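## Task

Count every blue bin on the shelving, then move that same number of boxes from the desk into the gray tote standing on the desk. Each moved box must rest fully inside the tote, not on its rim. Nothing new may end up on the floor, all other items must stay on their shelf, table or counter, and the robot must not topple or finish leaning. The result must hold on its own, without the robot holding anything in place.

## Robot and tools

ROBOT. A Hello Robot Stretch 4 with one arm: an omni-wheel base, a lift riding up a mast, a telescoping arm that reaches horizontally forward, a wrist with yaw, pitch and roll, and a two-finger gripper. It stands about 1.6 m tall; the base edge lies within 0.23 m of the base origin. Cameras: head_camera, head_left_camera, head_right_camera (fisheye) and wrist_camera. A loose object may occasionally get a small push from outside.

FRAMES. Base frame: origin on the floor below the base centre, x ahead, y to the left, z up. hand_pose is reported in this frame (a point between the open fingertips); with all wrist joints at 0 its axes line up with the base frame. The printed value can be slightly wrong. The odometry frame is the base frame where the scene began; base_odometry heading runs -3.142 to 3.142, left positive, and counts wheel turns, so slipping looks like motion.

execute_actions. Argument "actions": a list holding one action or none (empty just reports state and images). Optional "cameras": list of camera names, or "all"/null/omitted for all, [] for none. An action holds "base", "joints" or both, plus optional "pace" and "contact_limits"; or "end_of_arm" by itself. Motions in one action begin together.
- base: exactly one key, each a relative offset from where the base last reported itself: translate_m (metres, -2 to 2, positive forward), strafe_m (metres, -2 to 2, positive left), rotate_rad (radians, -3.2 to 3.2, positive counter-clockwise seen from above).
- joints: absolute targets, one number per named joint, any subset: lift_m 0 to 1.2 m; arm_m 0 to 0.55 m of extension; wrist_yaw_rad -1.134 to 4.276 (0 points ahead, positive turns left, 3.14 is stowed back; beyond 3.4 the arm may obstruct); wrist_pitch_rad -1.117 to 4.259 (0 level, 1.57 pointing down); wrist_roll_rad -1.117 to 4.259 (0 fingers side by side at equal height, positive turns clockwise viewed from behind); gripper_m -0.038 to 0.141, the fingertip gap in metres (negative squeezes the tips together). "Done" tolerances: 0.004 for lift, arm and gripper; 0.02 for yaw and roll; 0.05 for pitch. A joint target past its range is clipped and reported; any other bad value or unknown key rejects the call with no motion.
- pace: "slow", "default", "fast" or "max". Base speeds 0.1/0.3/0.4/0.6 m/s and turns 1/2/3/4 rad/s respectively, further capped once lift_m exceeds 0.2 (down to 0.3 m/s and 1 rad/s at full height).
- contact_limits: {"arm_m": value} from 0 (gentlest) to 0.75 (firmest), default 0.5; the arm halts on contact above that force.
- end_of_arm: "enable_torque" re-powers wrist or gripper motors that shut off.
One action runs at most 15 s. Any joint or base omitted may still be driving toward an older target.

RESULT LINES. base_status and joint_status: "done"; "off_target" (stopped short, may still push); "contact_stop_at_<key>" (hit something; that part goes slack, a slack lift may sag under load, slack wheels may roll); "limit_stop_at_<name>", including own_body (self-collision guard; move away from the body) and tilt (lean over 6 degrees; lift, arm and wheels go slack and ignore commands until level); "time_out"; "torque_fault" (wrist motor overloaded and limp until enable_torque). on_its_own lists uncommanded happenings; "held at" there is the held target, not the position. joint_positions gives current joint values. lidar_m: 12 distances in metres from the base origin, 30-degree sectors starting straight ahead and going counter-clockwise (4th left, 7th behind, 10th right); "-" means nothing seen or closer than 0.25 m; it sees from about 0.15 m up and misses glass, thin legs and much behind. wrist_depth_mm: 7x7 grid of median depths, 100 to 2000 mm, row by row from top left. turned_by_wheels vs turned_by_imu: a gap above about 0.1 rad suggests a collision or slip, and heading error of roughly their difference. base_tilt in degrees (forward, right positive), with a fixed offset up to about 1.5. motor_effort: percent of max, positive toward higher joint values, bracket is the peak in the last action; wheel_0..2 positive means turning right. A held load in a level gripper shifts wrist_pitch_rad effort away from 0.

OTHER TOOLS. wait {seconds: 0 to 10}: nothing commanded, returns state and images. zoom_image {camera, region [x0,y0,x1,y1] pixels, at most 504x504} enlarges the latest full image of that camera. read_manual {section: "licences"} returns licence text only. finished_scene {scene: 1 or 2} ends that scene for good after the last command is held, then gives the next task.

GRIPPING. Command a gap smaller than the object; going further below its width squeezes harder and pulls it toward the wrist by up to a third of the difference. Neither the reading nor "done" proves a grasp; a firm squeeze at targets of 0 or above changes gripper effort visibly. If the tips jam on a surface, lift up.

CAUTIONS. To unfold at the start, send lift_m 0.4 with wrist_yaw_rad 0 together. Avoid pitch below -0.2 combined with roll below -0.4 or above 4 (self-collision). Do not drive or turn with over 1 kg held and arm_m above 0.2, especially at fast paces; strong pushes or pulls with a high gripper can also tip the base. Pressing the gripper into things with base or arm moves causes torque faults. A stop reported in one call cancels the remaining execute_actions, wait and finished_scene calls of that reply. While you think, the robot keeps its last command. Avoid drops, slams, hard hits and letting anything fall; release boxes low inside the tote.

Each tool is called as name(argument=value, ...), one argument or row to a line, values as JSON.

## Session

I'll start by looking at the current state and camera views.

execute_actions(
  actions=[],
)

Scene clock: 0.00 s.
base_odometry: x=+0.000 y=+0.000 heading=+0.000 (m, m, rad; odometry frame)
turned_by_wheels: +0.000 (rad since the last result)
turned_by_imu: +0.000 (rad since the last result)
base_tilt: forward=+0.7 right=+0.2 (deg)
lidar_m: 0.81 0.92 1.77 1.33 0.77 0.68 0.69 0.84 1.22 1.23 1.47 1.54
base_status: not commanded
joint_positions: lift_m=+0.195 arm_m=+0.000 wrist_yaw_rad=+3.096 wrist_pitch_rad=+0.000 wrist_roll_rad=+0.010 gripper_m=+0.057
joint_status: not commanded
motor_effort: lift_m=+21 arm_m=-1 wrist_yaw_rad=-1 wrist_pitch_rad=-7 wrist_roll_rad=+0 gripper_m=+0 wheel_0=+1 wheel_1=+0 wheel_2=+0 (%)
hand_pose: x=-0.1132 y=+0.1006 z=+0.3733 quat_wxyz=(+0.023, +0.000, +0.005, +1.000) (m; base frame)
wrist_depth_mm: 141 208 878 820 778 741 699 / 140 141 866 820 788 732 699 / - 136 842 820 768 723 699 / 107 138 238 809 778 732 699 / 122 138 854 809 768 723 691 / 960 917 854 809 208 715 691 / 960 917 189 788 750 707 683
pictures: head_camera, head_left_camera, head_right_camera, wrist_camera
Images, in order (width x height): head_camera 420x560, head_left_camera 420x672, head_right_camera 420x672, wrist_camera 616x392.

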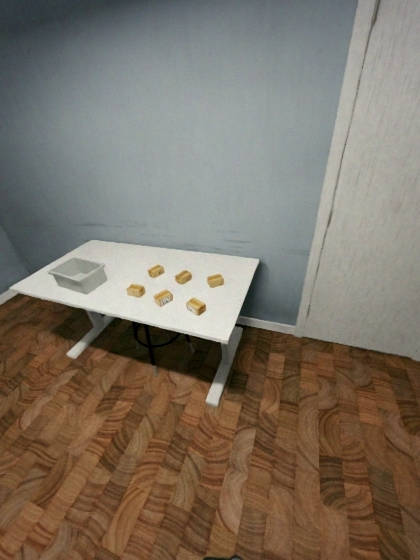

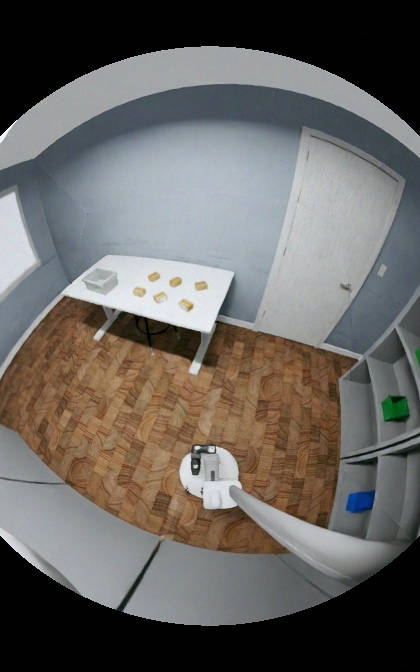

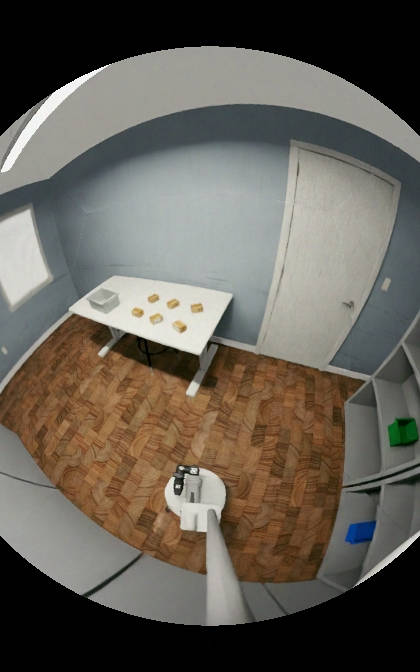

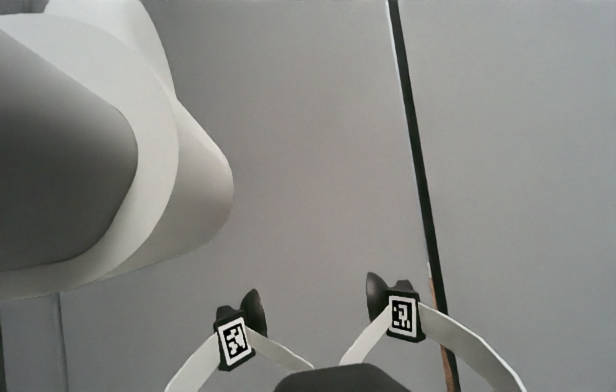

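The shelving is to my right. I'll turn that way to see it.

execute_actions(
  actions=[
    {"base": {"rotate_rad": -1.5}},
  ],
  cameras=["head_camera", "head_left_camera"],
)

Scene clock: 5.97 s.
base_odometry: x=+0.000 y=+0.000 heading=-1.499 (m, m, rad; odometry frame)
turned_by_wheels: -1.499 (rad since the last result)
turned_by_imu: -1.516 (rad since the last result)
base_tilt: forward=+0.7 right=+0.2 (deg)
lidar_m: 1.24 1.56 1.52 0.81 0.99 3.02 1.16 0.75 0.68 0.70 0.89 1.21
base_status: done
joint_positions: lift_m=+0.195 arm_m=+0.000 wrist_yaw_rad=+3.096 wrist_pitch_rad=+0.000 wrist_roll_rad=+0.010 gripper_m=+0.057
joint_status: not commanded
motor_effort: lift_m=+21(21) arm_m=-1(0) wrist_yaw_rad=+0(1) wrist_pitch_rad=-7(7) wrist_roll_rad=+0(1) gripper_m=-6(5) wheel_0=+4(12) wheel_1=+4(11) wheel_2=+4(9) (%)
hand_pose: x=-0.1132 y=+0.1006 z=+0.3733 quat_wxyz=(+0.023, +0.000, +0.005, +1.000) (m; base frame)
wrist_depth_mm: 141 207 1808 - - - - / 140 141 1708 - - - - / - 136 1661 - - - - / 107 138 239 - - - - / 122 138 1499 - - - - / 798 1060 1255 1863 208 1397 1281 / 798 1008 190 1078 1008 854 891
pictures: head_camera, head_left_camera
Images, in order (width x height): head_camera 420x560, head_left_camera 420x672.

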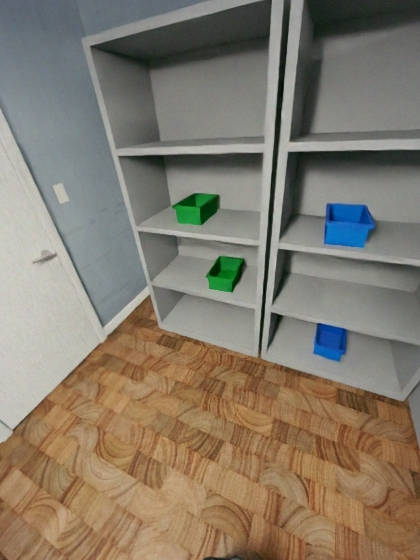

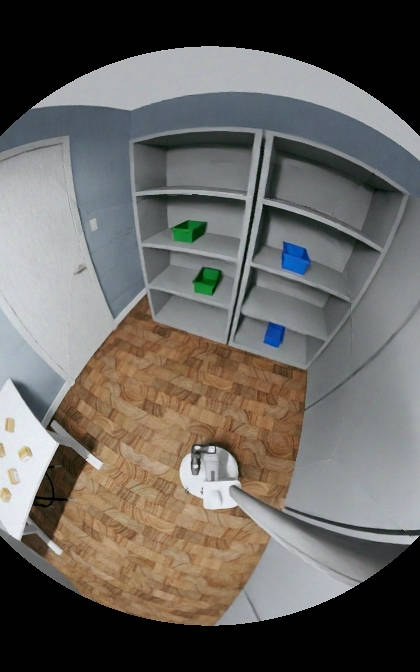

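So far I can see 2 blue bins and 2 green ones. More shelving may be out of view, so I'll keep looking around.

execute_actions(
  actions=[
    {"base": {"rotate_rad": -1.0}},
  ],
  cameras=["head_camera", "head_left_camera"],
)

Scene clock: 16.03 s.
base_odometry: x=+0.000 y=+0.000 heading=-2.498 (m, m, rad; odometry frame)
turned_by_wheels: -0.999 (rad since the last result)
turned_by_imu: -1.010 (rad since the last result)
base_tilt: forward=+0.8 right=+0.1 (deg)
lidar_m: 0.90 1.20 1.25 1.65 1.36 0.80 1.03 3.01 1.11 0.74 0.68 0.70
base_status: done
joint_positions: lift_m=+0.195 arm_m=+0.000 wrist_yaw_rad=+3.096 wrist_pitch_rad=+0.000 wrist_roll_rad=+0.010 gripper_m=+0.057
joint_status: not commanded
motor_effort: lift_m=+21(21) arm_m=+0(1) wrist_yaw_rad=+0(0) wrist_pitch_rad=-6(4) wrist_roll_rad=-1(0) gripper_m=-4(2) wheel_0=+5(10) wheel_1=+6(10) wheel_2=+6(8) (%)
hand_pose: x=-0.1132 y=+0.1006 z=+0.3733 quat_wxyz=(+0.023, +0.000, +0.005, +1.000) (m; base frame)
wrist_depth_mm: 141 207 - - 1863 1537 1308 / 140 141 - - 1808 1098 1281 / - 137 1576 1499 1397 1397 1366 / 107 138 238 - 1863 1499 1336 / 122 138 - - 1808 1618 1336 / - - 1921 1863 209 1281 1229 / 1537 1366 189 1060 1025 854 904
pictures: head_camera, head_left_camera
Images, in order (width x height): head_camera 420x560, head_left_camera 420x672.

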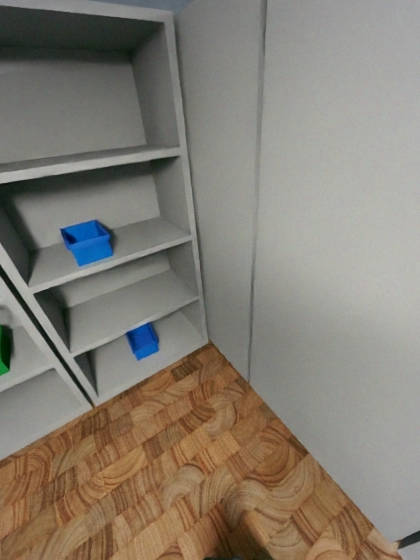

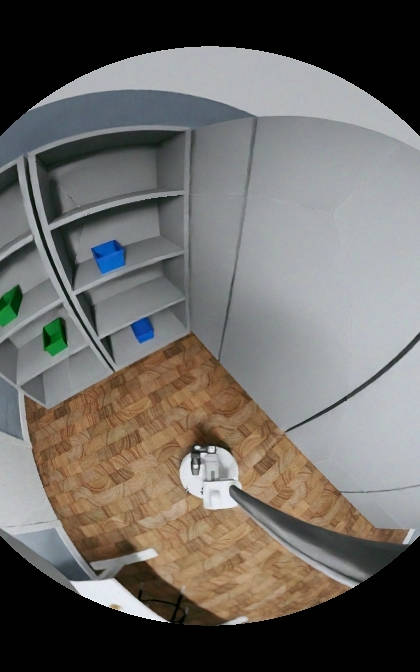

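execute_actions(
  actions=[
    {"base": {"rotate_rad": -1.2}},
  ],
  cameras=["head_camera", "head_left_camera"],
)

Scene clock: 29.93 s.
base_odometry: x=+0.000 y=+0.000 heading=+2.587 (m, m, rad; odometry frame)
turned_by_wheels: -1.199 (rad since the last result)
turned_by_imu: -1.212 (rad since the last result)
base_tilt: forward=+0.7 right=+0.3 (deg)
lidar_m: 0.68 0.68 0.83 1.21 1.23 1.47 1.54 0.78 0.88 1.73 1.34 0.80
base_status: done
joint_positions: lift_m=+0.195 arm_m=+0.000 wrist_yaw_rad=+3.096 wrist_pitch_rad=+0.000 wrist_roll_rad=+0.010 gripper_m=+0.057
joint_status: not commanded
motor_effort: lift_m=+21(21) arm_m=-1(1) wrist_yaw_rad=+0(0) wrist_pitch_rad=-6(6) wrist_roll_rad=+0(2) gripper_m=-2(4) wheel_0=+5(12) wheel_1=+6(13) wheel_2=+5(12) (%)
hand_pose: x=-0.1132 y=+0.1006 z=+0.3733 quat_wxyz=(+0.023, +0.000, +0.005, +1.000) (m; base frame)
wrist_depth_mm: 141 207 1708 1863 - 1618 1366 / 140 141 1708 1808 - 1618 1618 / - 136 1708 1808 1983 1618 1618 / 107 138 238 1808 1921 1661 1661 / 122 138 1661 1756 1863 1983 1618 / 1397 1499 1576 1708 208 1430 1229 / 1205 1336 189 1078 1025 854 891
pictures: head_camera, head_left_camera
Images, in order (width x height): head_camera 420x560, head_left_camera 420x672.

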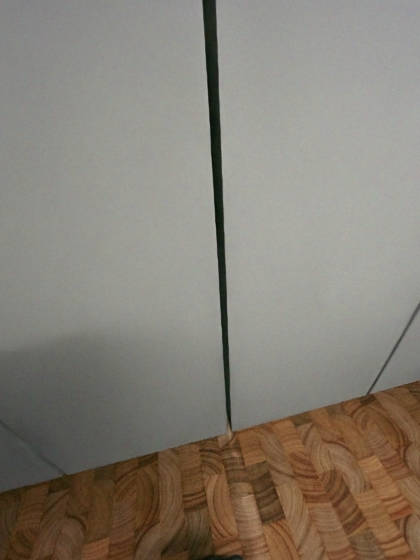

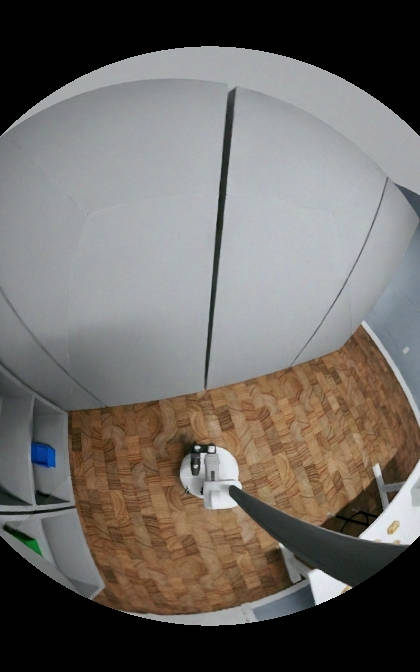

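These look like the backs of shelf units, and the lidar read 3 m through the gap between them. There may be more shelving on the far side, so I'll turn west and look for a way round.

execute_actions(
  actions=[
    {"base": {"rotate_rad": -0.9}},
  ],
  cameras=["head_camera", "head_left_camera"],
)

Scene clock: 79.17 s.
base_odometry: x=+0.000 y=+0.000 heading=+1.688 (m, m, rad; odometry frame)
turned_by_wheels: -0.899 (rad since the last result)
turned_by_imu: -0.909 (rad since the last result)
base_tilt: forward=+0.7 right=+0.1 (deg)
lidar_m: 1.08 0.76 0.68 0.70 0.91 1.22 1.27 1.62 1.35 0.81 1.02 3.02
base_status: done
joint_positions: lift_m=+0.195 arm_m=+0.000 wrist_yaw_rad=+3.096 wrist_pitch_rad=+0.000 wrist_roll_rad=+0.010 gripper_m=+0.057
joint_status: not commanded
motor_effort: lift_m=+21(21) arm_m=+0(0) wrist_yaw_rad=+0(0) wrist_pitch_rad=-9(4) wrist_roll_rad=+0(1) gripper_m=-5(4) wheel_0=+4(8) wheel_1=+6(10) wheel_2=+5(10) (%)
hand_pose: x=-0.1132 y=+0.1006 z=+0.3733 quat_wxyz=(+0.023, +0.000, +0.005, +1.000) (m; base frame)
wrist_depth_mm: 141 207 1808 1661 1308 1336 1205 / 140 141 - 1464 1661 1576 1499 / - 137 1808 1921 1708 1618 1430 / 107 138 239 1537 1661 1576 1499 / 122 138 1983 1863 1661 1576 1499 / 1576 1863 1618 1464 208 1182 1118 / 1464 1366 189 1078 1008 854 891
pictures: head_camera, head_left_camera
Images, in order (width x height): head_camera 420x560, head_left_camera 420x672.

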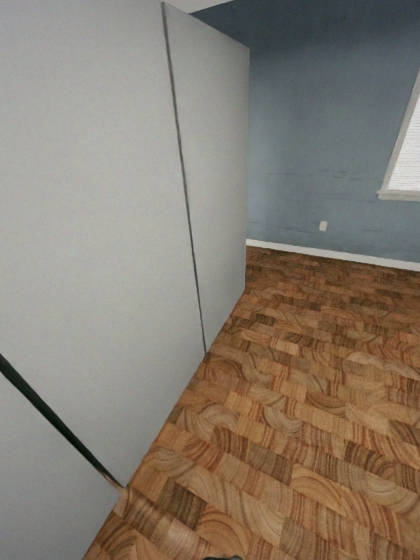

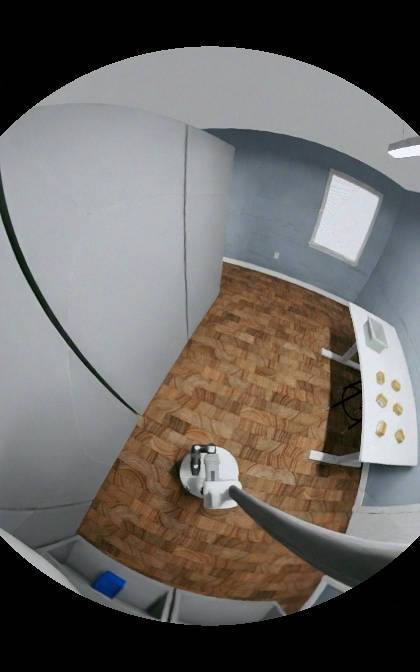

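execute_actions(
  actions=[
    {"base": {"rotate_rad": -0.40}},
  ],
  cameras=["head_camera"],
)

execute_actions(
  actions=[
    {"base": {"translate_m": 2.0}, "pace": "fast"},
  ],
  cameras=["head_camera", "head_left_camera"],
)

Scene clock: 110.00 s.
base_odometry: x=+0.000 y=+0.000 heading=+1.289 (m, m, rad; odometry frame)
turned_by_wheels: -0.399 (rad since the last result)
turned_by_imu: -0.404 (rad since the last result)
base_tilt: forward=+0.7 right=+0.2 (deg)
lidar_m: 3.02 0.94 0.69 0.67 0.73 1.04 1.22 1.30 1.60 0.84 0.81 1.17
base_status: done
joint_positions: lift_m=+0.195 arm_m=+0.000 wrist_yaw_rad=+3.096 wrist_pitch_rad=+0.000 wrist_roll_rad=+0.010 gripper_m=+0.057
joint_status: not commanded
motor_effort: lift_m=+21(21) arm_m=+0(0) wrist_yaw_rad=+0(0) wrist_pitch_rad=-5(7) wrist_roll_rad=+2(0) gripper_m=-2(1) wheel_0=+3(10) wheel_1=+3(8) wheel_2=+3(11) (%)
hand_pose: x=-0.1132 y=+0.1006 z=+0.3733 quat_wxyz=(+0.023, +0.000, +0.005, +1.000) (m; base frame)
wrist_depth_mm: 141 207 1708 1863 1661 1118 798 / 140 141 1464 1576 1499 1138 809 / - 136 1618 1863 1808 1182 842 / 107 138 238 1808 1863 1229 854 / 123 138 1397 1808 1808 1308 891 / 1661 1756 1336 1464 208 1255 917 / 1308 1308 190 1060 1008 854 866
pictures: head_camera
Images, in order (width x height): head_camera 420x560.

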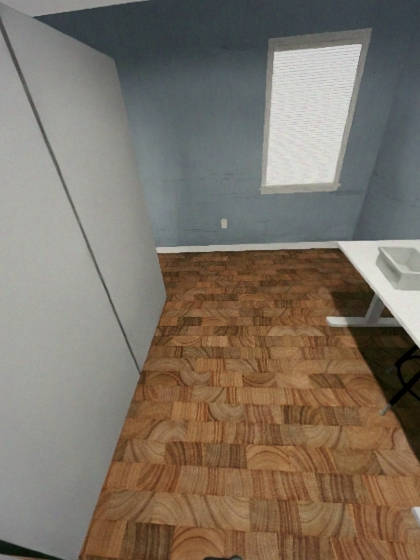

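Scene clock: 116.30 s.
base_odometry: x=+0.556 y=+1.921 heading=+1.289 (m, m, rad; odometry frame)
turned_by_wheels: +0.001 (rad since the last result)
turned_by_imu: +0.006 (rad since the last result)
base_tilt: forward=+0.6 right=+0.2 (deg)
lidar_m: 0.99 1.09 1.56 0.58 0.63 0.93 3.06 1.19 0.90 1.13 1.36 1.05
base_status: done
joint_positions: lift_m=+0.195 arm_m=+0.000 wrist_yaw_rad=+3.096 wrist_pitch_rad=+0.000 wrist_roll_rad=+0.010 gripper_m=+0.057
joint_status: not commanded
motor_effort: lift_m=+21(21) arm_m=-1(1) wrist_yaw_rad=+0(0) wrist_pitch_rad=-7(8) wrist_roll_rad=+0(1) gripper_m=-3(2) wheel_0=+2(9) wheel_1=+3(11) wheel_2=+1(16) (%)
hand_pose: x=-0.1132 y=+0.1006 z=+0.3733 quat_wxyz=(+0.023, +0.000, +0.005, +1.000) (m; base frame)
wrist_depth_mm: 141 207 - - 1661 960 683 / 140 141 - - 1708 991 699 / - 137 - - 1863 1042 723 / 107 138 238 - - 1078 750 / 122 138 - - - 1118 768 / - - 1921 1808 208 1098 788 / 1537 1366 189 1078 1008 866 798
pictures: head_camera, head_left_camera
Images, in order (width x height): head_camera 420x560, head_left_camera 420x672.

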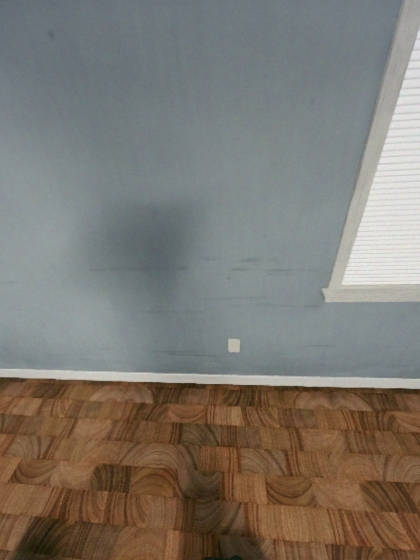

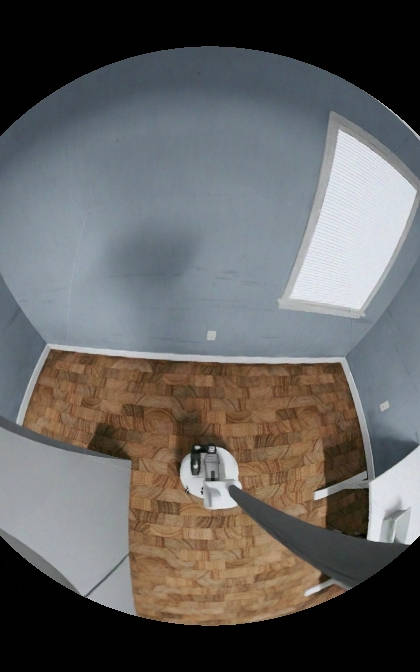

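execute_actions(
  actions=[
    {"base": {"translate_m": 0.4}},
  ],
  cameras=[],
)

execute_actions(
  actions=[
    {"base": {"rotate_rad": 1.571}},
  ],
  cameras=["head_camera", "head_left_camera"],
)

Scene clock: 126.50 s.
base_odometry: x=+0.667 y=+2.305 heading=+1.289 (m, m, rad; odometry frame)
turned_by_wheels: +0.000 (rad since the last result)
turned_by_imu: +0.002 (rad since the last result)
base_tilt: forward=+0.9 right=+0.2 (deg)
lidar_m: 0.62 0.67 0.95 2.03 0.66 0.91 3.00 1.26 1.10 1.67 0.83 0.65
base_status: done
joint_positions: lift_m=+0.195 arm_m=+0.000 wrist_yaw_rad=+3.096 wrist_pitch_rad=+0.000 wrist_roll_rad=+0.010 gripper_m=+0.057
joint_status: not commanded
motor_effort: lift_m=+21(21) arm_m=-1(1) wrist_yaw_rad=+0(0) wrist_pitch_rad=-6(5) wrist_roll_rad=+1(0) gripper_m=-2(1) wheel_0=+3(8) wheel_1=+4(9) wheel_2=-3(14) (%)
hand_pose: x=-0.1132 y=+0.1006 z=+0.3733 quat_wxyz=(+0.023, +0.000, +0.005, +1.000) (m; base frame)
wrist_depth_mm: 141 206 - - 1576 917 661 / 140 141 - - 1708 960 683 / - 136 - - 1808 991 699 / 107 138 238 - 1983 1042 723 / 122 138 - - - 1078 750 / - - 1921 1863 209 1078 768 / 1499 1366 189 1078 1008 854 798
pictures: none
No camera images: the call's "cameras" was empty. Leave "cameras" out to get every camera's image.

Scene clock: 128.57 s.
base_odometry: x=+0.667 y=+2.305 heading=+2.859 (m, m, rad; odometry frame)
turned_by_wheels: +1.570 (rad since the last result)
turned_by_imu: +1.588 (rad since the last result)
base_tilt: forward=+0.8 right=+0.3 (deg)
lidar_m: 2.02 0.68 0.90 2.80 1.22 1.10 1.67 0.84 0.65 0.60 0.62 0.95
base_status: done
joint_positions: lift_m=+0.195 arm_m=+0.000 wrist_yaw_rad=+3.096 wrist_pitch_rad=+0.000 wrist_roll_rad=+0.010 gripper_m=+0.057
joint_status: not commanded
motor_effort: lift_m=+21(21) arm_m=+0(1) wrist_yaw_rad=+0(0) wrist_pitch_rad=-6(4) wrist_roll_rad=+0(0) gripper_m=-4(3) wheel_0=-4(7) wheel_1=-5(12) wheel_2=-5(10) (%)
hand_pose: x=-0.1132 y=+0.1006 z=+0.3733 quat_wxyz=(+0.023, +0.000, +0.005, +1.000) (m; base frame)
wrist_depth_mm: 141 207 1863 1863 1863 1863 1863 / 140 141 1808 1863 1863 1808 1160 / - 136 1808 1863 1863 1430 1863 / 107 138 238 1808 1808 1808 1808 / 122 138 1808 1756 1808 1756 1808 / 991 1576 1756 1756 209 1336 1308 / 1025 1281 189 1078 1025 854 891
pictures: head_camera, head_left_camera
Images, in order (width x height): head_camera 420x560, head_left_camera 420x672.

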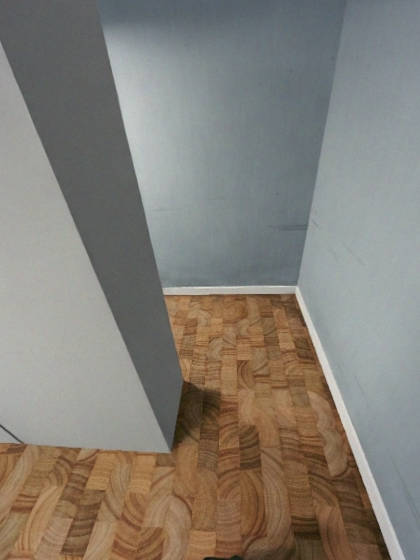

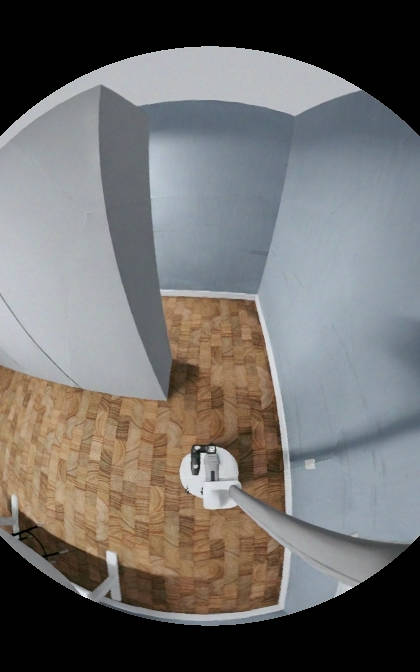

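The passage is clear. I'll drive into the aisle behind the shelf row.

execute_actions(
  actions=[
    {"base": {"translate_m": 1.45}, "pace": "fast"},
  ],
  cameras=[],
)

execute_actions(
  actions=[
    {"base": {"rotate_rad": 1.9}},
  ],
  cameras=["head_camera", "head_left_camera"],
)

Scene clock: 143.13 s.
base_odometry: x=-0.725 y=+2.709 heading=+2.860 (m, m, rad; odometry frame)
turned_by_wheels: +0.001 (rad since the last result)
turned_by_imu: +0.005 (rad since the last result)
base_tilt: forward=+0.8 right=+0.1 (deg)
lidar_m: 0.57 0.62 0.94 1.29 0.52 0.46 2.47 0.95 0.71 0.67 0.74 0.62
base_status: done
joint_positions: lift_m=+0.195 arm_m=+0.000 wrist_yaw_rad=+3.096 wrist_pitch_rad=+0.000 wrist_roll_rad=+0.010 gripper_m=+0.057
joint_status: not commanded
motor_effort: lift_m=+21(21) arm_m=-1(1) wrist_yaw_rad=+0(0) wrist_pitch_rad=-7(5) wrist_roll_rad=+0(1) gripper_m=-1(3) wheel_0=+2(9) wheel_1=+4(10) wheel_2=+1(17) (%)
hand_pose: x=-0.1132 y=+0.1006 z=+0.3733 quat_wxyz=(+0.023, +0.000, +0.005, +1.000) (m; base frame)
wrist_depth_mm: 141 207 - - 668 976 991 / 140 142 - - 715 976 991 / - 137 - - 768 512 654 / 107 138 238 - 831 554 976 / 122 138 - - 891 544 960 / 1078 1661 1921 1808 209 521 946 / 1098 1336 189 1060 831 492 741
pictures: none
No camera images: the call's "cameras" was empty. Leave "cameras" out to get every camera's image.

Scene clock: 145.37 s.
base_odometry: x=-0.725 y=+2.709 heading=-1.525 (m, m, rad; odometry frame)
turned_by_wheels: +1.899 (rad since the last result)
turned_by_imu: +1.921 (rad since the last result)
base_tilt: forward=+0.8 right=+0.3 (deg)
lidar_m: 0.64 0.48 0.78 1.22 0.77 0.68 0.72 0.67 0.58 0.60 0.77 1.55
base_status: done
joint_positions: lift_m=+0.195 arm_m=+0.000 wrist_yaw_rad=+3.096 wrist_pitch_rad=+0.000 wrist_roll_rad=+0.010 gripper_m=+0.057
joint_status: not commanded
motor_effort: lift_m=+21(21) arm_m=-1(1) wrist_yaw_rad=+0(0) wrist_pitch_rad=-4(5) wrist_roll_rad=-1(1) gripper_m=+0(2) wheel_0=-3(6) wheel_1=-5(12) wheel_2=-5(12) (%)
hand_pose: x=-0.1132 y=+0.1006 z=+0.3733 quat_wxyz=(+0.023, +0.000, +0.005, +1.000) (m; base frame)
wrist_depth_mm: 141 207 904 831 778 732 683 / 140 141 904 831 768 723 691 / - 136 866 831 768 723 676 / 107 138 239 820 768 715 683 / 122 138 878 831 768 723 683 / 715 931 878 820 209 715 683 / 723 917 189 798 759 699 676
pictures: head_camera, head_left_camera
Images, in order (width x height): head_camera 420x560, head_left_camera 420x672.

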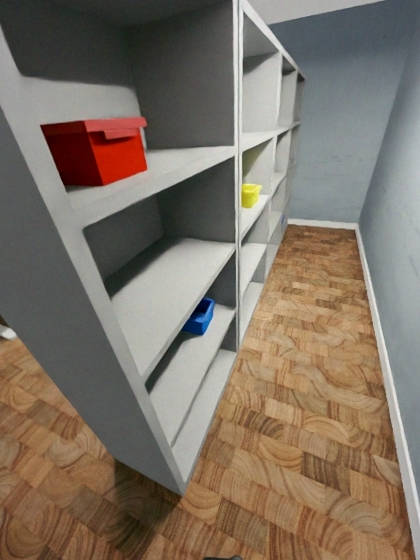

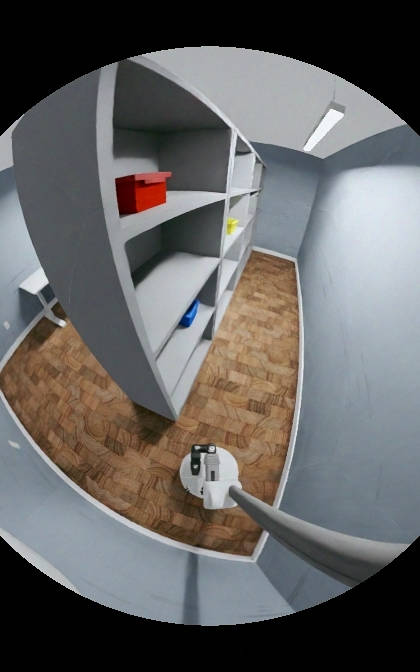

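There are four more shelf units in this aisle. I'll face them and strafe along the row to check each one.

execute_actions(
  actions=[
    {"base": {"rotate_rad": 1.243}},
  ],
  cameras=[],
)

execute_actions(
  actions=[
    {"base": {"strafe_m": -0.85}},
  ],
  cameras=["head_camera", "head_left_camera", "head_right_camera"],
)

Scene clock: 167.00 s.
base_odometry: x=-0.725 y=+2.709 heading=-0.283 (m, m, rad; odometry frame)
turned_by_wheels: +1.242 (rad since the last result)
turned_by_imu: +1.256 (rad since the last result)
base_tilt: forward=+0.8 right=+0.1 (deg)
lidar_m: 2.33 0.97 0.70 0.68 0.74 0.61 0.57 0.63 0.90 1.30 0.53 0.49
base_status: done
joint_positions: lift_m=+0.195 arm_m=+0.000 wrist_yaw_rad=+3.096 wrist_pitch_rad=+0.000 wrist_roll_rad=+0.010 gripper_m=+0.057
joint_status: not commanded
motor_effort: lift_m=+21(21) arm_m=-1(1) wrist_yaw_rad=+0(0) wrist_pitch_rad=-6(7) wrist_roll_rad=+1(0) gripper_m=-2(2) wheel_0=-4(9) wheel_1=-5(9) wheel_2=-3(11) (%)
hand_pose: x=-0.1132 y=+0.1006 z=+0.3733 quat_wxyz=(+0.023, +0.000, +0.005, +1.000) (m; base frame)
wrist_depth_mm: 141 207 750 759 768 759 759 / 140 142 741 750 750 750 750 / - 136 741 741 741 750 750 / 107 138 239 732 732 741 750 / 122 138 723 723 732 732 741 / 707 707 715 715 209 723 732 / 699 707 189 707 723 707 715
pictures: none
No camera images: the call's "cameras" was empty. Leave "cameras" out to get every camera's image.

Scene clock: 171.17 s.
base_odometry: x=-0.962 y=+1.893 heading=-0.283 (m, m, rad; odometry frame)
turned_by_wheels: +0.000 (rad since the last result)
turned_by_imu: -0.004 (rad since the last result)
base_tilt: forward=+0.7 right=+0.2 (deg)
lidar_m: 0.32 0.36 0.53 1.54 0.91 0.66 0.64 0.66 0.98 1.23 0.48 0.34
base_status: done
joint_positions: lift_m=+0.195 arm_m=+0.000 wrist_yaw_rad=+3.096 wrist_pitch_rad=+0.000 wrist_roll_rad=+0.010 gripper_m=+0.057
joint_status: not commanded
motor_effort: lift_m=+21(21) arm_m=+0(0) wrist_yaw_rad=+0(0) wrist_pitch_rad=-6(7) wrist_roll_rad=-1(1) gripper_m=-3(1) wheel_0=+2(11) wheel_1=-4(12) wheel_2=+0(3) (%)
hand_pose: x=-0.1132 y=+0.1006 z=+0.3733 quat_wxyz=(+0.023, +0.000, +0.005, +1.000) (m; base frame)
wrist_depth_mm: 141 207 788 798 798 798 809 / 140 141 778 778 798 798 798 / - 137 778 778 788 788 788 / 107 138 238 768 778 778 788 / 123 138 759 759 768 778 778 / 732 741 741 750 208 759 768 / 732 741 189 741 750 732 750
pictures: head_camera, head_left_camera, head_right_camera
Images, in order (width x height): head_camera 420x560, head_left_camera 420x672, head_right_camera 420x672.

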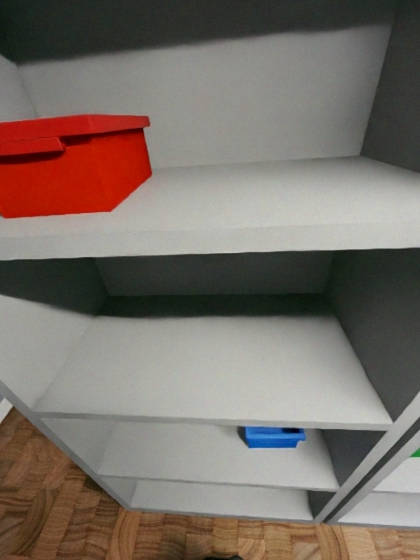

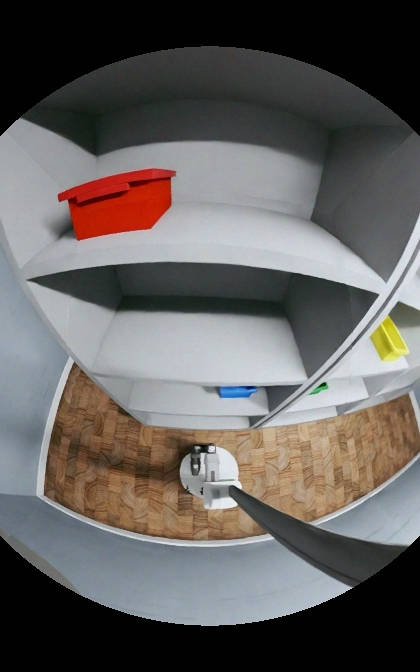

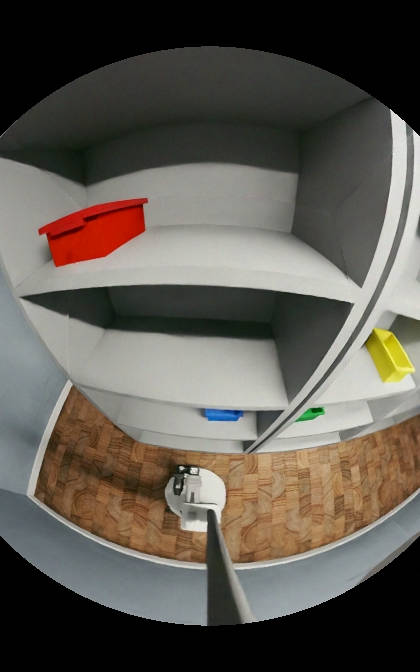

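I'm too close for a good view, so I'll back up a little.

execute_actions(
  actions=[
    {"base": {"translate_m": -0.3}},
  ],
  cameras=["head_camera", "head_left_camera"],
)

Scene clock: 184.40 s.
base_odometry: x=-1.250 y=+1.976 heading=-0.283 (m, m, rad; odometry frame)
turned_by_wheels: +0.000 (rad since the last result)
turned_by_imu: -0.001 (rad since the last result)
base_tilt: forward=+0.8 right=+0.2 (deg)
lidar_m: 0.63 0.67 1.62 1.21 0.48 0.35 0.33 0.35 0.48 1.59 0.89 0.65
base_status: done
joint_positions: lift_m=+0.195 arm_m=+0.000 wrist_yaw_rad=+3.096 wrist_pitch_rad=+0.000 wrist_roll_rad=+0.010 gripper_m=+0.057
joint_status: not commanded
motor_effort: lift_m=+21(21) arm_m=-1(1) wrist_yaw_rad=+0(1) wrist_pitch_rad=-7(8) wrist_roll_rad=+1(1) gripper_m=-3(2) wheel_0=-3(6) wheel_1=-5(9) wheel_2=+4(12) (%)
hand_pose: x=-0.1132 y=+0.1006 z=+0.3733 quat_wxyz=(+0.023, +0.000, +0.005, +1.000) (m; base frame)
wrist_depth_mm: 141 207 480 480 488 492 496 / 140 142 477 480 480 484 488 / - 136 469 473 477 477 480 / 107 138 238 469 469 473 477 / 122 138 459 462 469 469 473 / 449 455 455 459 209 466 469 / 445 449 189 452 459 459 462
pictures: head_camera, head_left_camera
Images, in order (width x height): head_camera 420x560, head_left_camera 420x672.

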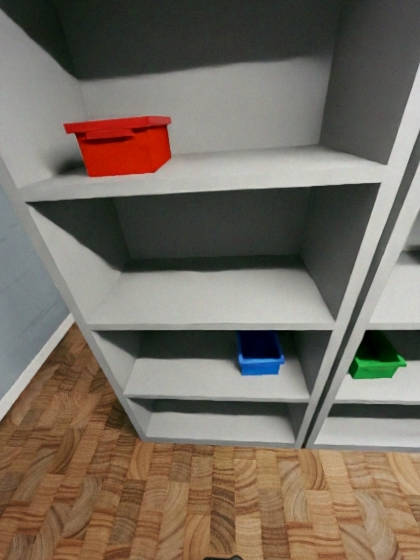

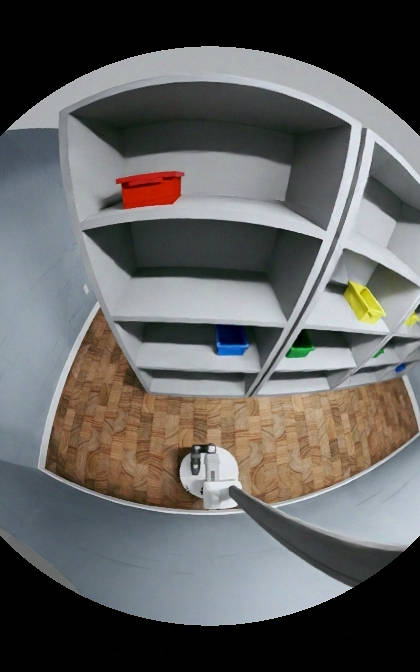

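Unit A has a red bin on top and one blue bin. The head camera can't see deep into the lower shelves, so I'll unfold the wrist camera and use it as a low viewer.

execute_actions(
  actions=[
    {"joints": {"lift_m": 0.4, "wrist_yaw_rad": 0.0}},
  ],
  cameras=["wrist_camera"],
)

Scene clock: 200.13 s.
base_odometry: x=-1.250 y=+1.976 heading=-0.283 (m, m, rad; odometry frame)
turned_by_wheels: +0.000 (rad since the last result)
turned_by_imu: +0.000 (rad since the last result)
base_tilt: forward=+0.7 right=+0.2 (deg)
lidar_m: 0.61 0.67 1.59 1.20 0.48 0.32 0.31 0.35 0.52 1.62 0.88 0.64
base_status: not commanded
joint_positions: lift_m=+0.400 arm_m=+0.000 wrist_yaw_rad=+0.001 wrist_pitch_rad=+0.000 wrist_roll_rad=+0.010 gripper_m=+0.057
joint_status: all done
motor_effort: lift_m=+24(26) arm_m=-1(1) wrist_yaw_rad=-2(7) wrist_pitch_rad=-8(6) wrist_roll_rad=+1(1) gripper_m=-1(1) wheel_0=-3(3) wheel_1=-5(6) wheel_2=+4(4) (%)
hand_pose: x=+0.4595 y=-0.0873 z=+0.5781 quat_wxyz=(+1.000, +0.005, +0.000, +0.000) (m; base frame)
wrist_depth_mm: 549 580 615 654 683 480 427 / 732 778 842 891 866 496 424 / 854 891 891 891 878 517 421 / 831 878 878 878 778 539 415 / 809 878 866 521 525 525 415 / 691 569 433 413 209 410 410 / 418 866 189 854 842 500 407
pictures: wrist_camera
Images, in order (width x height): wrist_camera 616x392.

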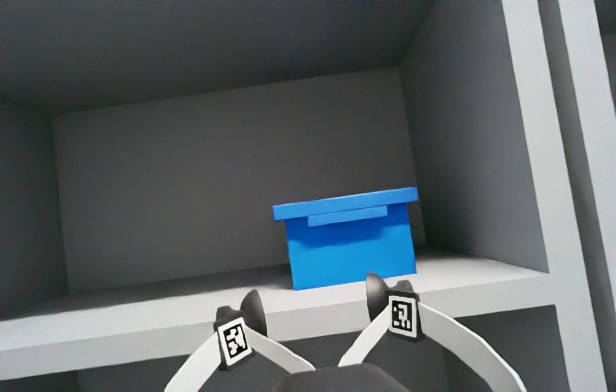

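execute_actions(
  actions=[
    {"joints": {"lift_m": 0.05}},
  ],
  cameras=["wrist_camera"],
)

Scene clock: 207.23 s.
base_odometry: x=-1.250 y=+1.976 heading=-0.283 (m, m, rad; odometry frame)
turned_by_wheels: +0.000 (rad since the last result)
turned_by_imu: +0.000 (rad since the last result)
base_tilt: forward=+0.7 right=+0.2 (deg)
lidar_m: 0.63 0.66 1.59 1.21 0.48 0.34 0.33 0.34 0.52 1.61 0.89 0.66
base_status: not commanded
joint_positions: lift_m=+0.063 arm_m=+0.000 wrist_yaw_rad=+0.000 wrist_pitch_rad=+0.000 wrist_roll_rad=+0.010 gripper_m=+0.057
joint_status: lift_m limit_stop_at_own_body (moved -0.337 of -0.350)
on_its_own: lift_m is slack since a limit_stop_at_own_body (your +0.050 is given up); arm_m is slack since a limit_stop_at_own_body
motor_effort: lift_m=+21(25) arm_m=+0(1) wrist_yaw_rad=-1(2) wrist_pitch_rad=-5(7) wrist_roll_rad=-1(1) gripper_m=-1(4) wheel_0=-3(3) wheel_1=-5(5) wheel_2=+4(4) (%)
hand_pose: x=+0.4595 y=-0.0873 z=+0.2415 quat_wxyz=(+1.000, +0.005, +0.000, +0.000) (m; base frame)
wrist_depth_mm: 878 904 433 430 439 439 424 / 455 492 535 585 640 496 421 / 683 768 866 878 878 517 418 / 831 878 878 878 866 539 415 / 809 878 866 866 866 564 415 / 788 866 854 866 209 564 415 / 707 683 189 544 517 436 407
pictures: wrist_camera
Images, in order (width x height): wrist_camera 616x392.

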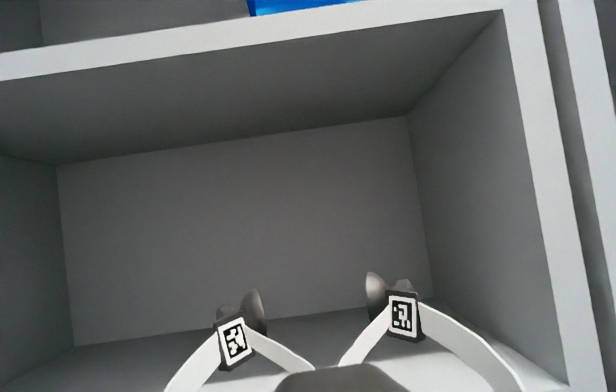

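The bottom shelf of unit A is empty. On to the next unit.

execute_actions(
  actions=[
    {"base": {"strafe_m": -0.85}, "joints": {"lift_m": 0.1}},
  ],
  cameras=["head_camera", "head_left_camera", "wrist_camera"],
)

Scene clock: 221.10 s.
base_odometry: x=-1.487 y=+1.160 heading=-0.283 (m, m, rad; odometry frame)
turned_by_wheels: +0.000 (rad since the last result)
turned_by_imu: -0.002 (rad since the last result)
base_tilt: forward=+0.7 right=+0.3 (deg)
lidar_m: 0.59 0.64 0.92 1.34 0.51 0.37 0.38 0.39 0.53 1.74 0.86 0.60
base_status: done
joint_positions: lift_m=+0.100 arm_m=+0.000 wrist_yaw_rad=+0.000 wrist_pitch_rad=+0.000 wrist_roll_rad=+0.010 gripper_m=+0.057
joint_status: all done
on_its_own: arm_m is slack since a limit_stop_at_own_body
motor_effort: lift_m=+23(25) arm_m=+0(0) wrist_yaw_rad=-1(1) wrist_pitch_rad=-6(7) wrist_roll_rad=+2(0) gripper_m=-4(1) wheel_0=+3(11) wheel_1=-4(17) wheel_2=+0(3) (%)
hand_pose: x=+0.4595 y=-0.0873 z=+0.2781 quat_wxyz=(+1.000, +0.005, +0.000, +0.000) (m; base frame)
wrist_depth_mm: 500 504 878 399 399 397 413 / 399 407 439 480 530 569 469 / 564 634 715 831 842 699 484 / 715 842 854 842 842 732 500 / 691 842 842 831 842 768 512 / 676 842 831 831 208 741 535 / 654 798 189 634 597 508 504
pictures: head_camera, head_left_camera, wrist_camera
Images, in order (width x height): head_camera 420x560, head_left_camera 420x672, wrist_camera 616x392.

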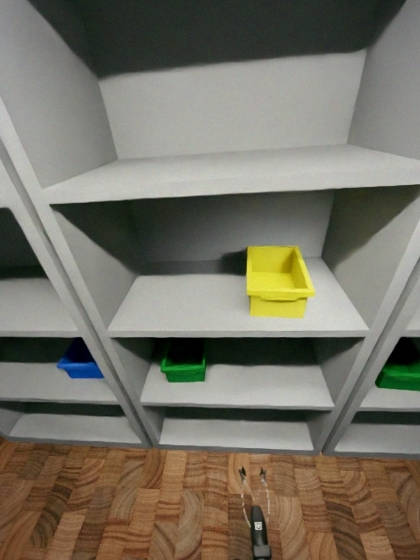

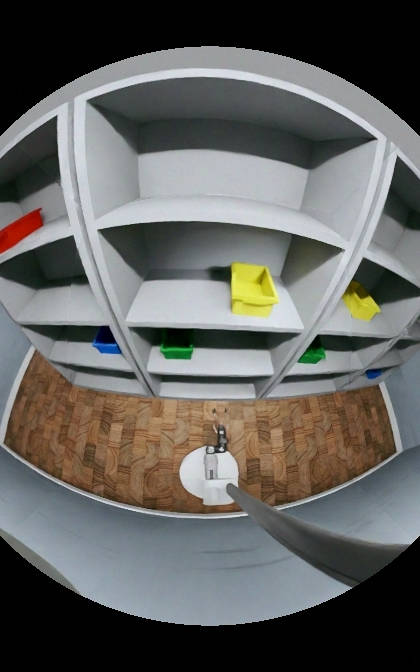

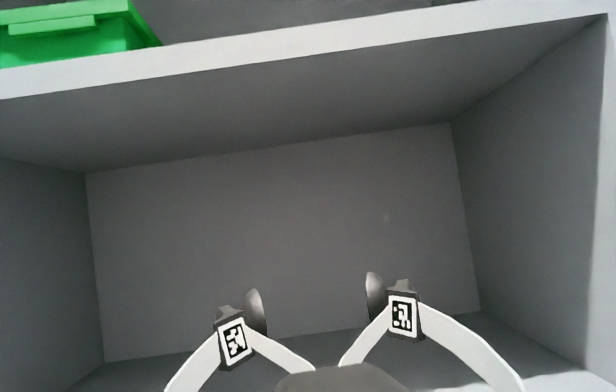

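execute_actions(
  actions=[
    {"joints": {"lift_m": 0.45}},
  ],
  cameras=["wrist_camera"],
)

Scene clock: 232.50 s.
base_odometry: x=-1.487 y=+1.160 heading=-0.283 (m, m, rad; odometry frame)
turned_by_wheels: +0.000 (rad since the last result)
turned_by_imu: +0.000 (rad since the last result)
base_tilt: forward=+0.8 right=+0.2 (deg)
lidar_m: 0.60 0.63 0.91 1.37 0.54 0.40 0.36 0.40 0.57 1.71 0.82 0.61
base_status: not commanded
joint_positions: lift_m=+0.450 arm_m=+0.000 wrist_yaw_rad=+0.000 wrist_pitch_rad=+0.000 wrist_roll_rad=+0.010 gripper_m=+0.057
joint_status: all done
on_its_own: arm_m is slack since a limit_stop_at_own_body
motor_effort: lift_m=+24(25) arm_m=+0(0) wrist_yaw_rad=-2(1) wrist_pitch_rad=-6(5) wrist_roll_rad=+0(0) gripper_m=-2(2) wheel_0=+3(3) wheel_1=-3(4) wheel_2=+0(0) (%)
hand_pose: x=+0.4595 y=-0.0873 z=+0.6280 quat_wxyz=(+1.000, +0.005, +0.000, +0.000) (m; base frame)
wrist_depth_mm: 462 488 521 554 591 591 455 / 621 661 723 788 854 668 469 / 741 866 854 854 854 699 484 / 707 854 842 842 842 732 500 / 668 842 842 831 831 715 517 / 477 480 585 621 208 484 449 / 477 459 189 379 377 377 488
pictures: wrist_camera
Images, in order (width x height): wrist_camera 616x392.

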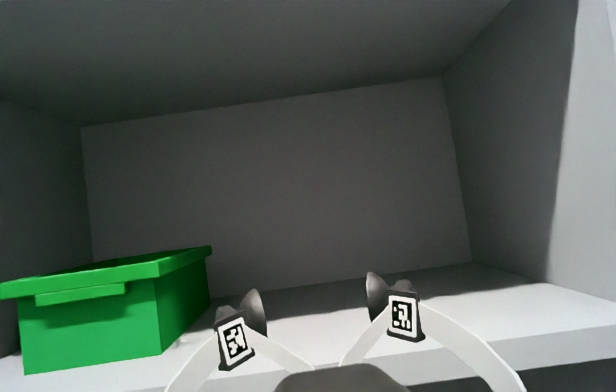

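Unit B holds only a yellow bin and a green one. Next unit.

execute_actions(
  actions=[
    {"base": {"strafe_m": -0.85}},
  ],
  cameras=["head_camera", "head_left_camera", "wrist_camera"],
)

Scene clock: 243.90 s.
base_odometry: x=-1.725 y=+0.344 heading=-0.283 (m, m, rad; odometry frame)
turned_by_wheels: +0.000 (rad since the last result)
turned_by_imu: -0.002 (rad since the last result)
base_tilt: forward=+0.7 right=+0.3 (deg)
lidar_m: 0.54 0.59 0.87 1.43 0.55 0.41 0.40 0.43 0.59 1.46 0.79 0.58
base_status: done
joint_positions: lift_m=+0.450 arm_m=+0.000 wrist_yaw_rad=+0.000 wrist_pitch_rad=+0.000 wrist_roll_rad=+0.010 gripper_m=+0.057
joint_status: not commanded
on_its_own: arm_m is slack since a limit_stop_at_own_body
motor_effort: lift_m=+23(24) arm_m=+0(0) wrist_yaw_rad=-1(1) wrist_pitch_rad=-7(6) wrist_roll_rad=+0(1) gripper_m=+0(3) wheel_0=+3(14) wheel_1=-3(14) wheel_2=+0(0) (%)
hand_pose: x=+0.4595 y=-0.0874 z=+0.6282 quat_wxyz=(+1.000, +0.005, +0.000, +0.000) (m; base frame)
wrist_depth_mm: 466 488 517 559 597 634 574 / 585 661 723 788 820 798 597 / 603 831 820 820 820 820 615 / 591 820 809 820 809 809 627 / 564 741 661 798 809 809 634 / 496 427 421 621 209 488 449 / 477 427 189 368 349 347 347
pictures: head_camera, head_left_camera, wrist_camera
Images, in order (width x height): head_camera 420x560, head_left_camera 420x672, wrist_camera 616x392.

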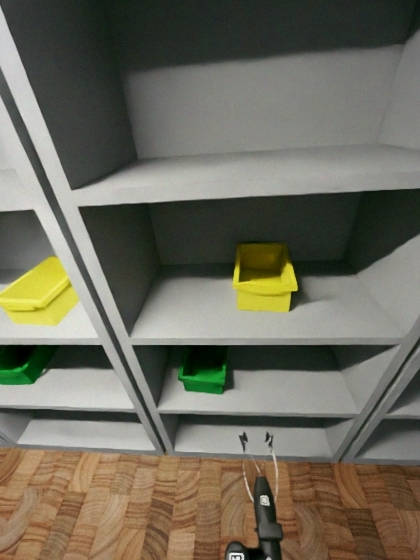

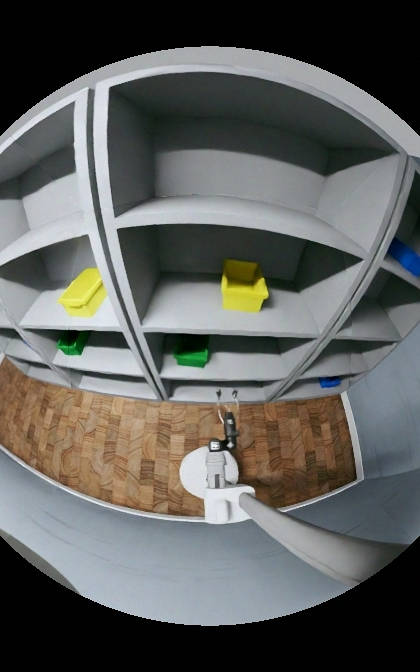

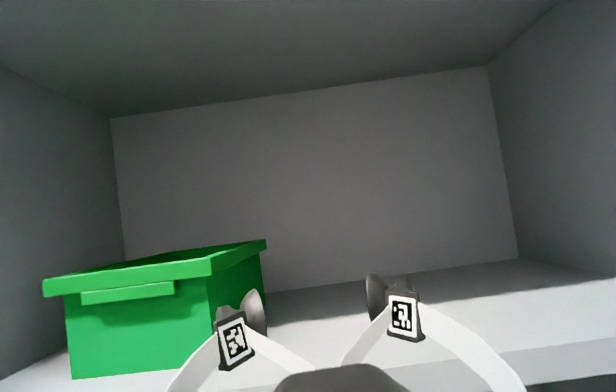

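execute_actions(
  actions=[
    {"joints": {"lift_m": 0.1}},
  ],
  cameras=["wrist_camera"],
)

Scene clock: 253.17 s.
base_odometry: x=-1.725 y=+0.344 heading=-0.283 (m, m, rad; odometry frame)
turned_by_wheels: +0.000 (rad since the last result)
turned_by_imu: +0.000 (rad since the last result)
base_tilt: forward=+0.8 right=+0.2 (deg)
lidar_m: 0.56 0.60 0.87 1.43 0.56 0.41 0.39 0.43 0.60 1.46 0.82 0.58
base_status: not commanded
joint_positions: lift_m=+0.100 arm_m=+0.000 wrist_yaw_rad=+0.000 wrist_pitch_rad=+0.000 wrist_roll_rad=+0.010 gripper_m=+0.057
joint_status: all done
on_its_own: arm_m is slack since a limit_stop_at_own_body
motor_effort: lift_m=+18(22) arm_m=+0(0) wrist_yaw_rad=-1(1) wrist_pitch_rad=-6(7) wrist_roll_rad=+0(1) gripper_m=-3(3) wheel_0=+2(3) wheel_1=-3(3) wheel_2=+0(0) (%)
hand_pose: x=+0.4595 y=-0.0874 z=+0.2785 quat_wxyz=(+1.000, +0.005, +0.000, +0.000) (m; base frame)
wrist_depth_mm: 455 445 368 368 368 389 421 / 377 404 442 480 530 591 569 / 544 634 715 820 820 820 609 / 591 820 820 820 809 809 627 / 569 809 809 809 798 798 647 / 559 798 809 798 209 788 654 / 544 723 189 640 603 508 535
pictures: wrist_camera
Images, in order (width x height): wrist_camera 616x392.

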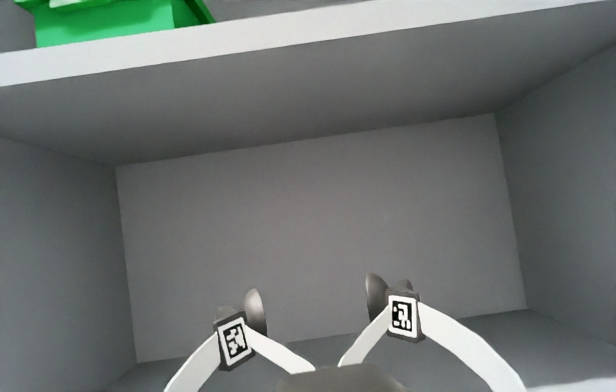

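Unit C has a yellow bin and a green one, with no blue. Next unit.

execute_actions(
  actions=[
    {"base": {"strafe_m": -0.85}},
  ],
  cameras=["head_camera", "head_left_camera", "wrist_camera"],
)

Scene clock: 263.57 s.
base_odometry: x=-1.962 y=-0.472 heading=-0.283 (m, m, rad; odometry frame)
turned_by_wheels: +0.000 (rad since the last result)
turned_by_imu: -0.002 (rad since the last result)
base_tilt: forward=+0.8 right=+0.2 (deg)
lidar_m: 0.53 0.58 0.84 1.57 0.60 0.44 0.41 0.44 0.61 0.61 0.66 0.55
base_status: done
joint_positions: lift_m=+0.100 arm_m=+0.000 wrist_yaw_rad=+0.000 wrist_pitch_rad=+0.000 wrist_roll_rad=+0.010 gripper_m=+0.057
joint_status: not commanded
on_its_own: arm_m is slack since a limit_stop_at_own_body
motor_effort: lift_m=+20(20) arm_m=+0(0) wrist_yaw_rad=-1(1) wrist_pitch_rad=-7(7) wrist_roll_rad=+1(1) gripper_m=-1(4) wheel_0=+3(9) wheel_1=-3(13) wheel_2=+0(0) (%)
hand_pose: x=+0.4595 y=-0.0874 z=+0.2784 quat_wxyz=(+1.000, +0.005, +0.000, +0.000) (m; base frame)
wrist_depth_mm: 445 340 340 340 362 389 421 / 375 404 439 480 530 591 640 / 477 609 707 788 788 788 732 / 466 691 788 778 788 788 750 / 452 676 778 778 768 768 723 / 439 640 768 778 209 564 591 / 427 609 189 634 603 459 394
pictures: head_camera, head_left_camera, wrist_camera
Images, in order (width x height): head_camera 420x560, head_left_camera 420x672, wrist_camera 616x392.

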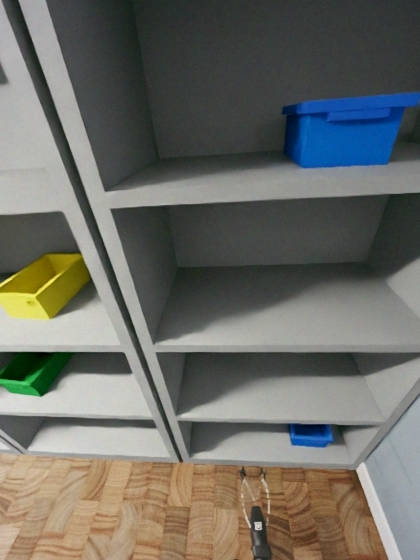

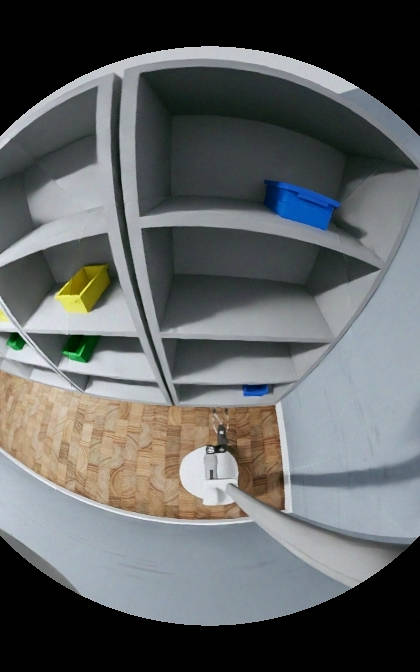

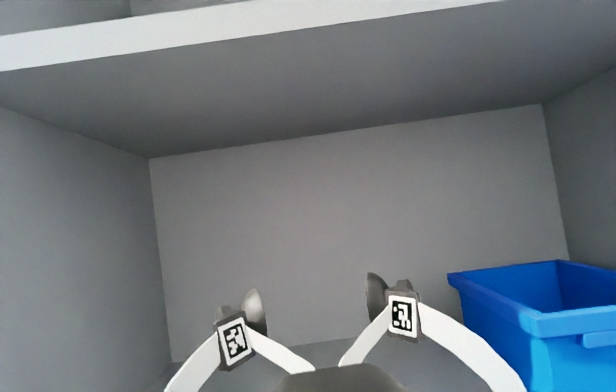

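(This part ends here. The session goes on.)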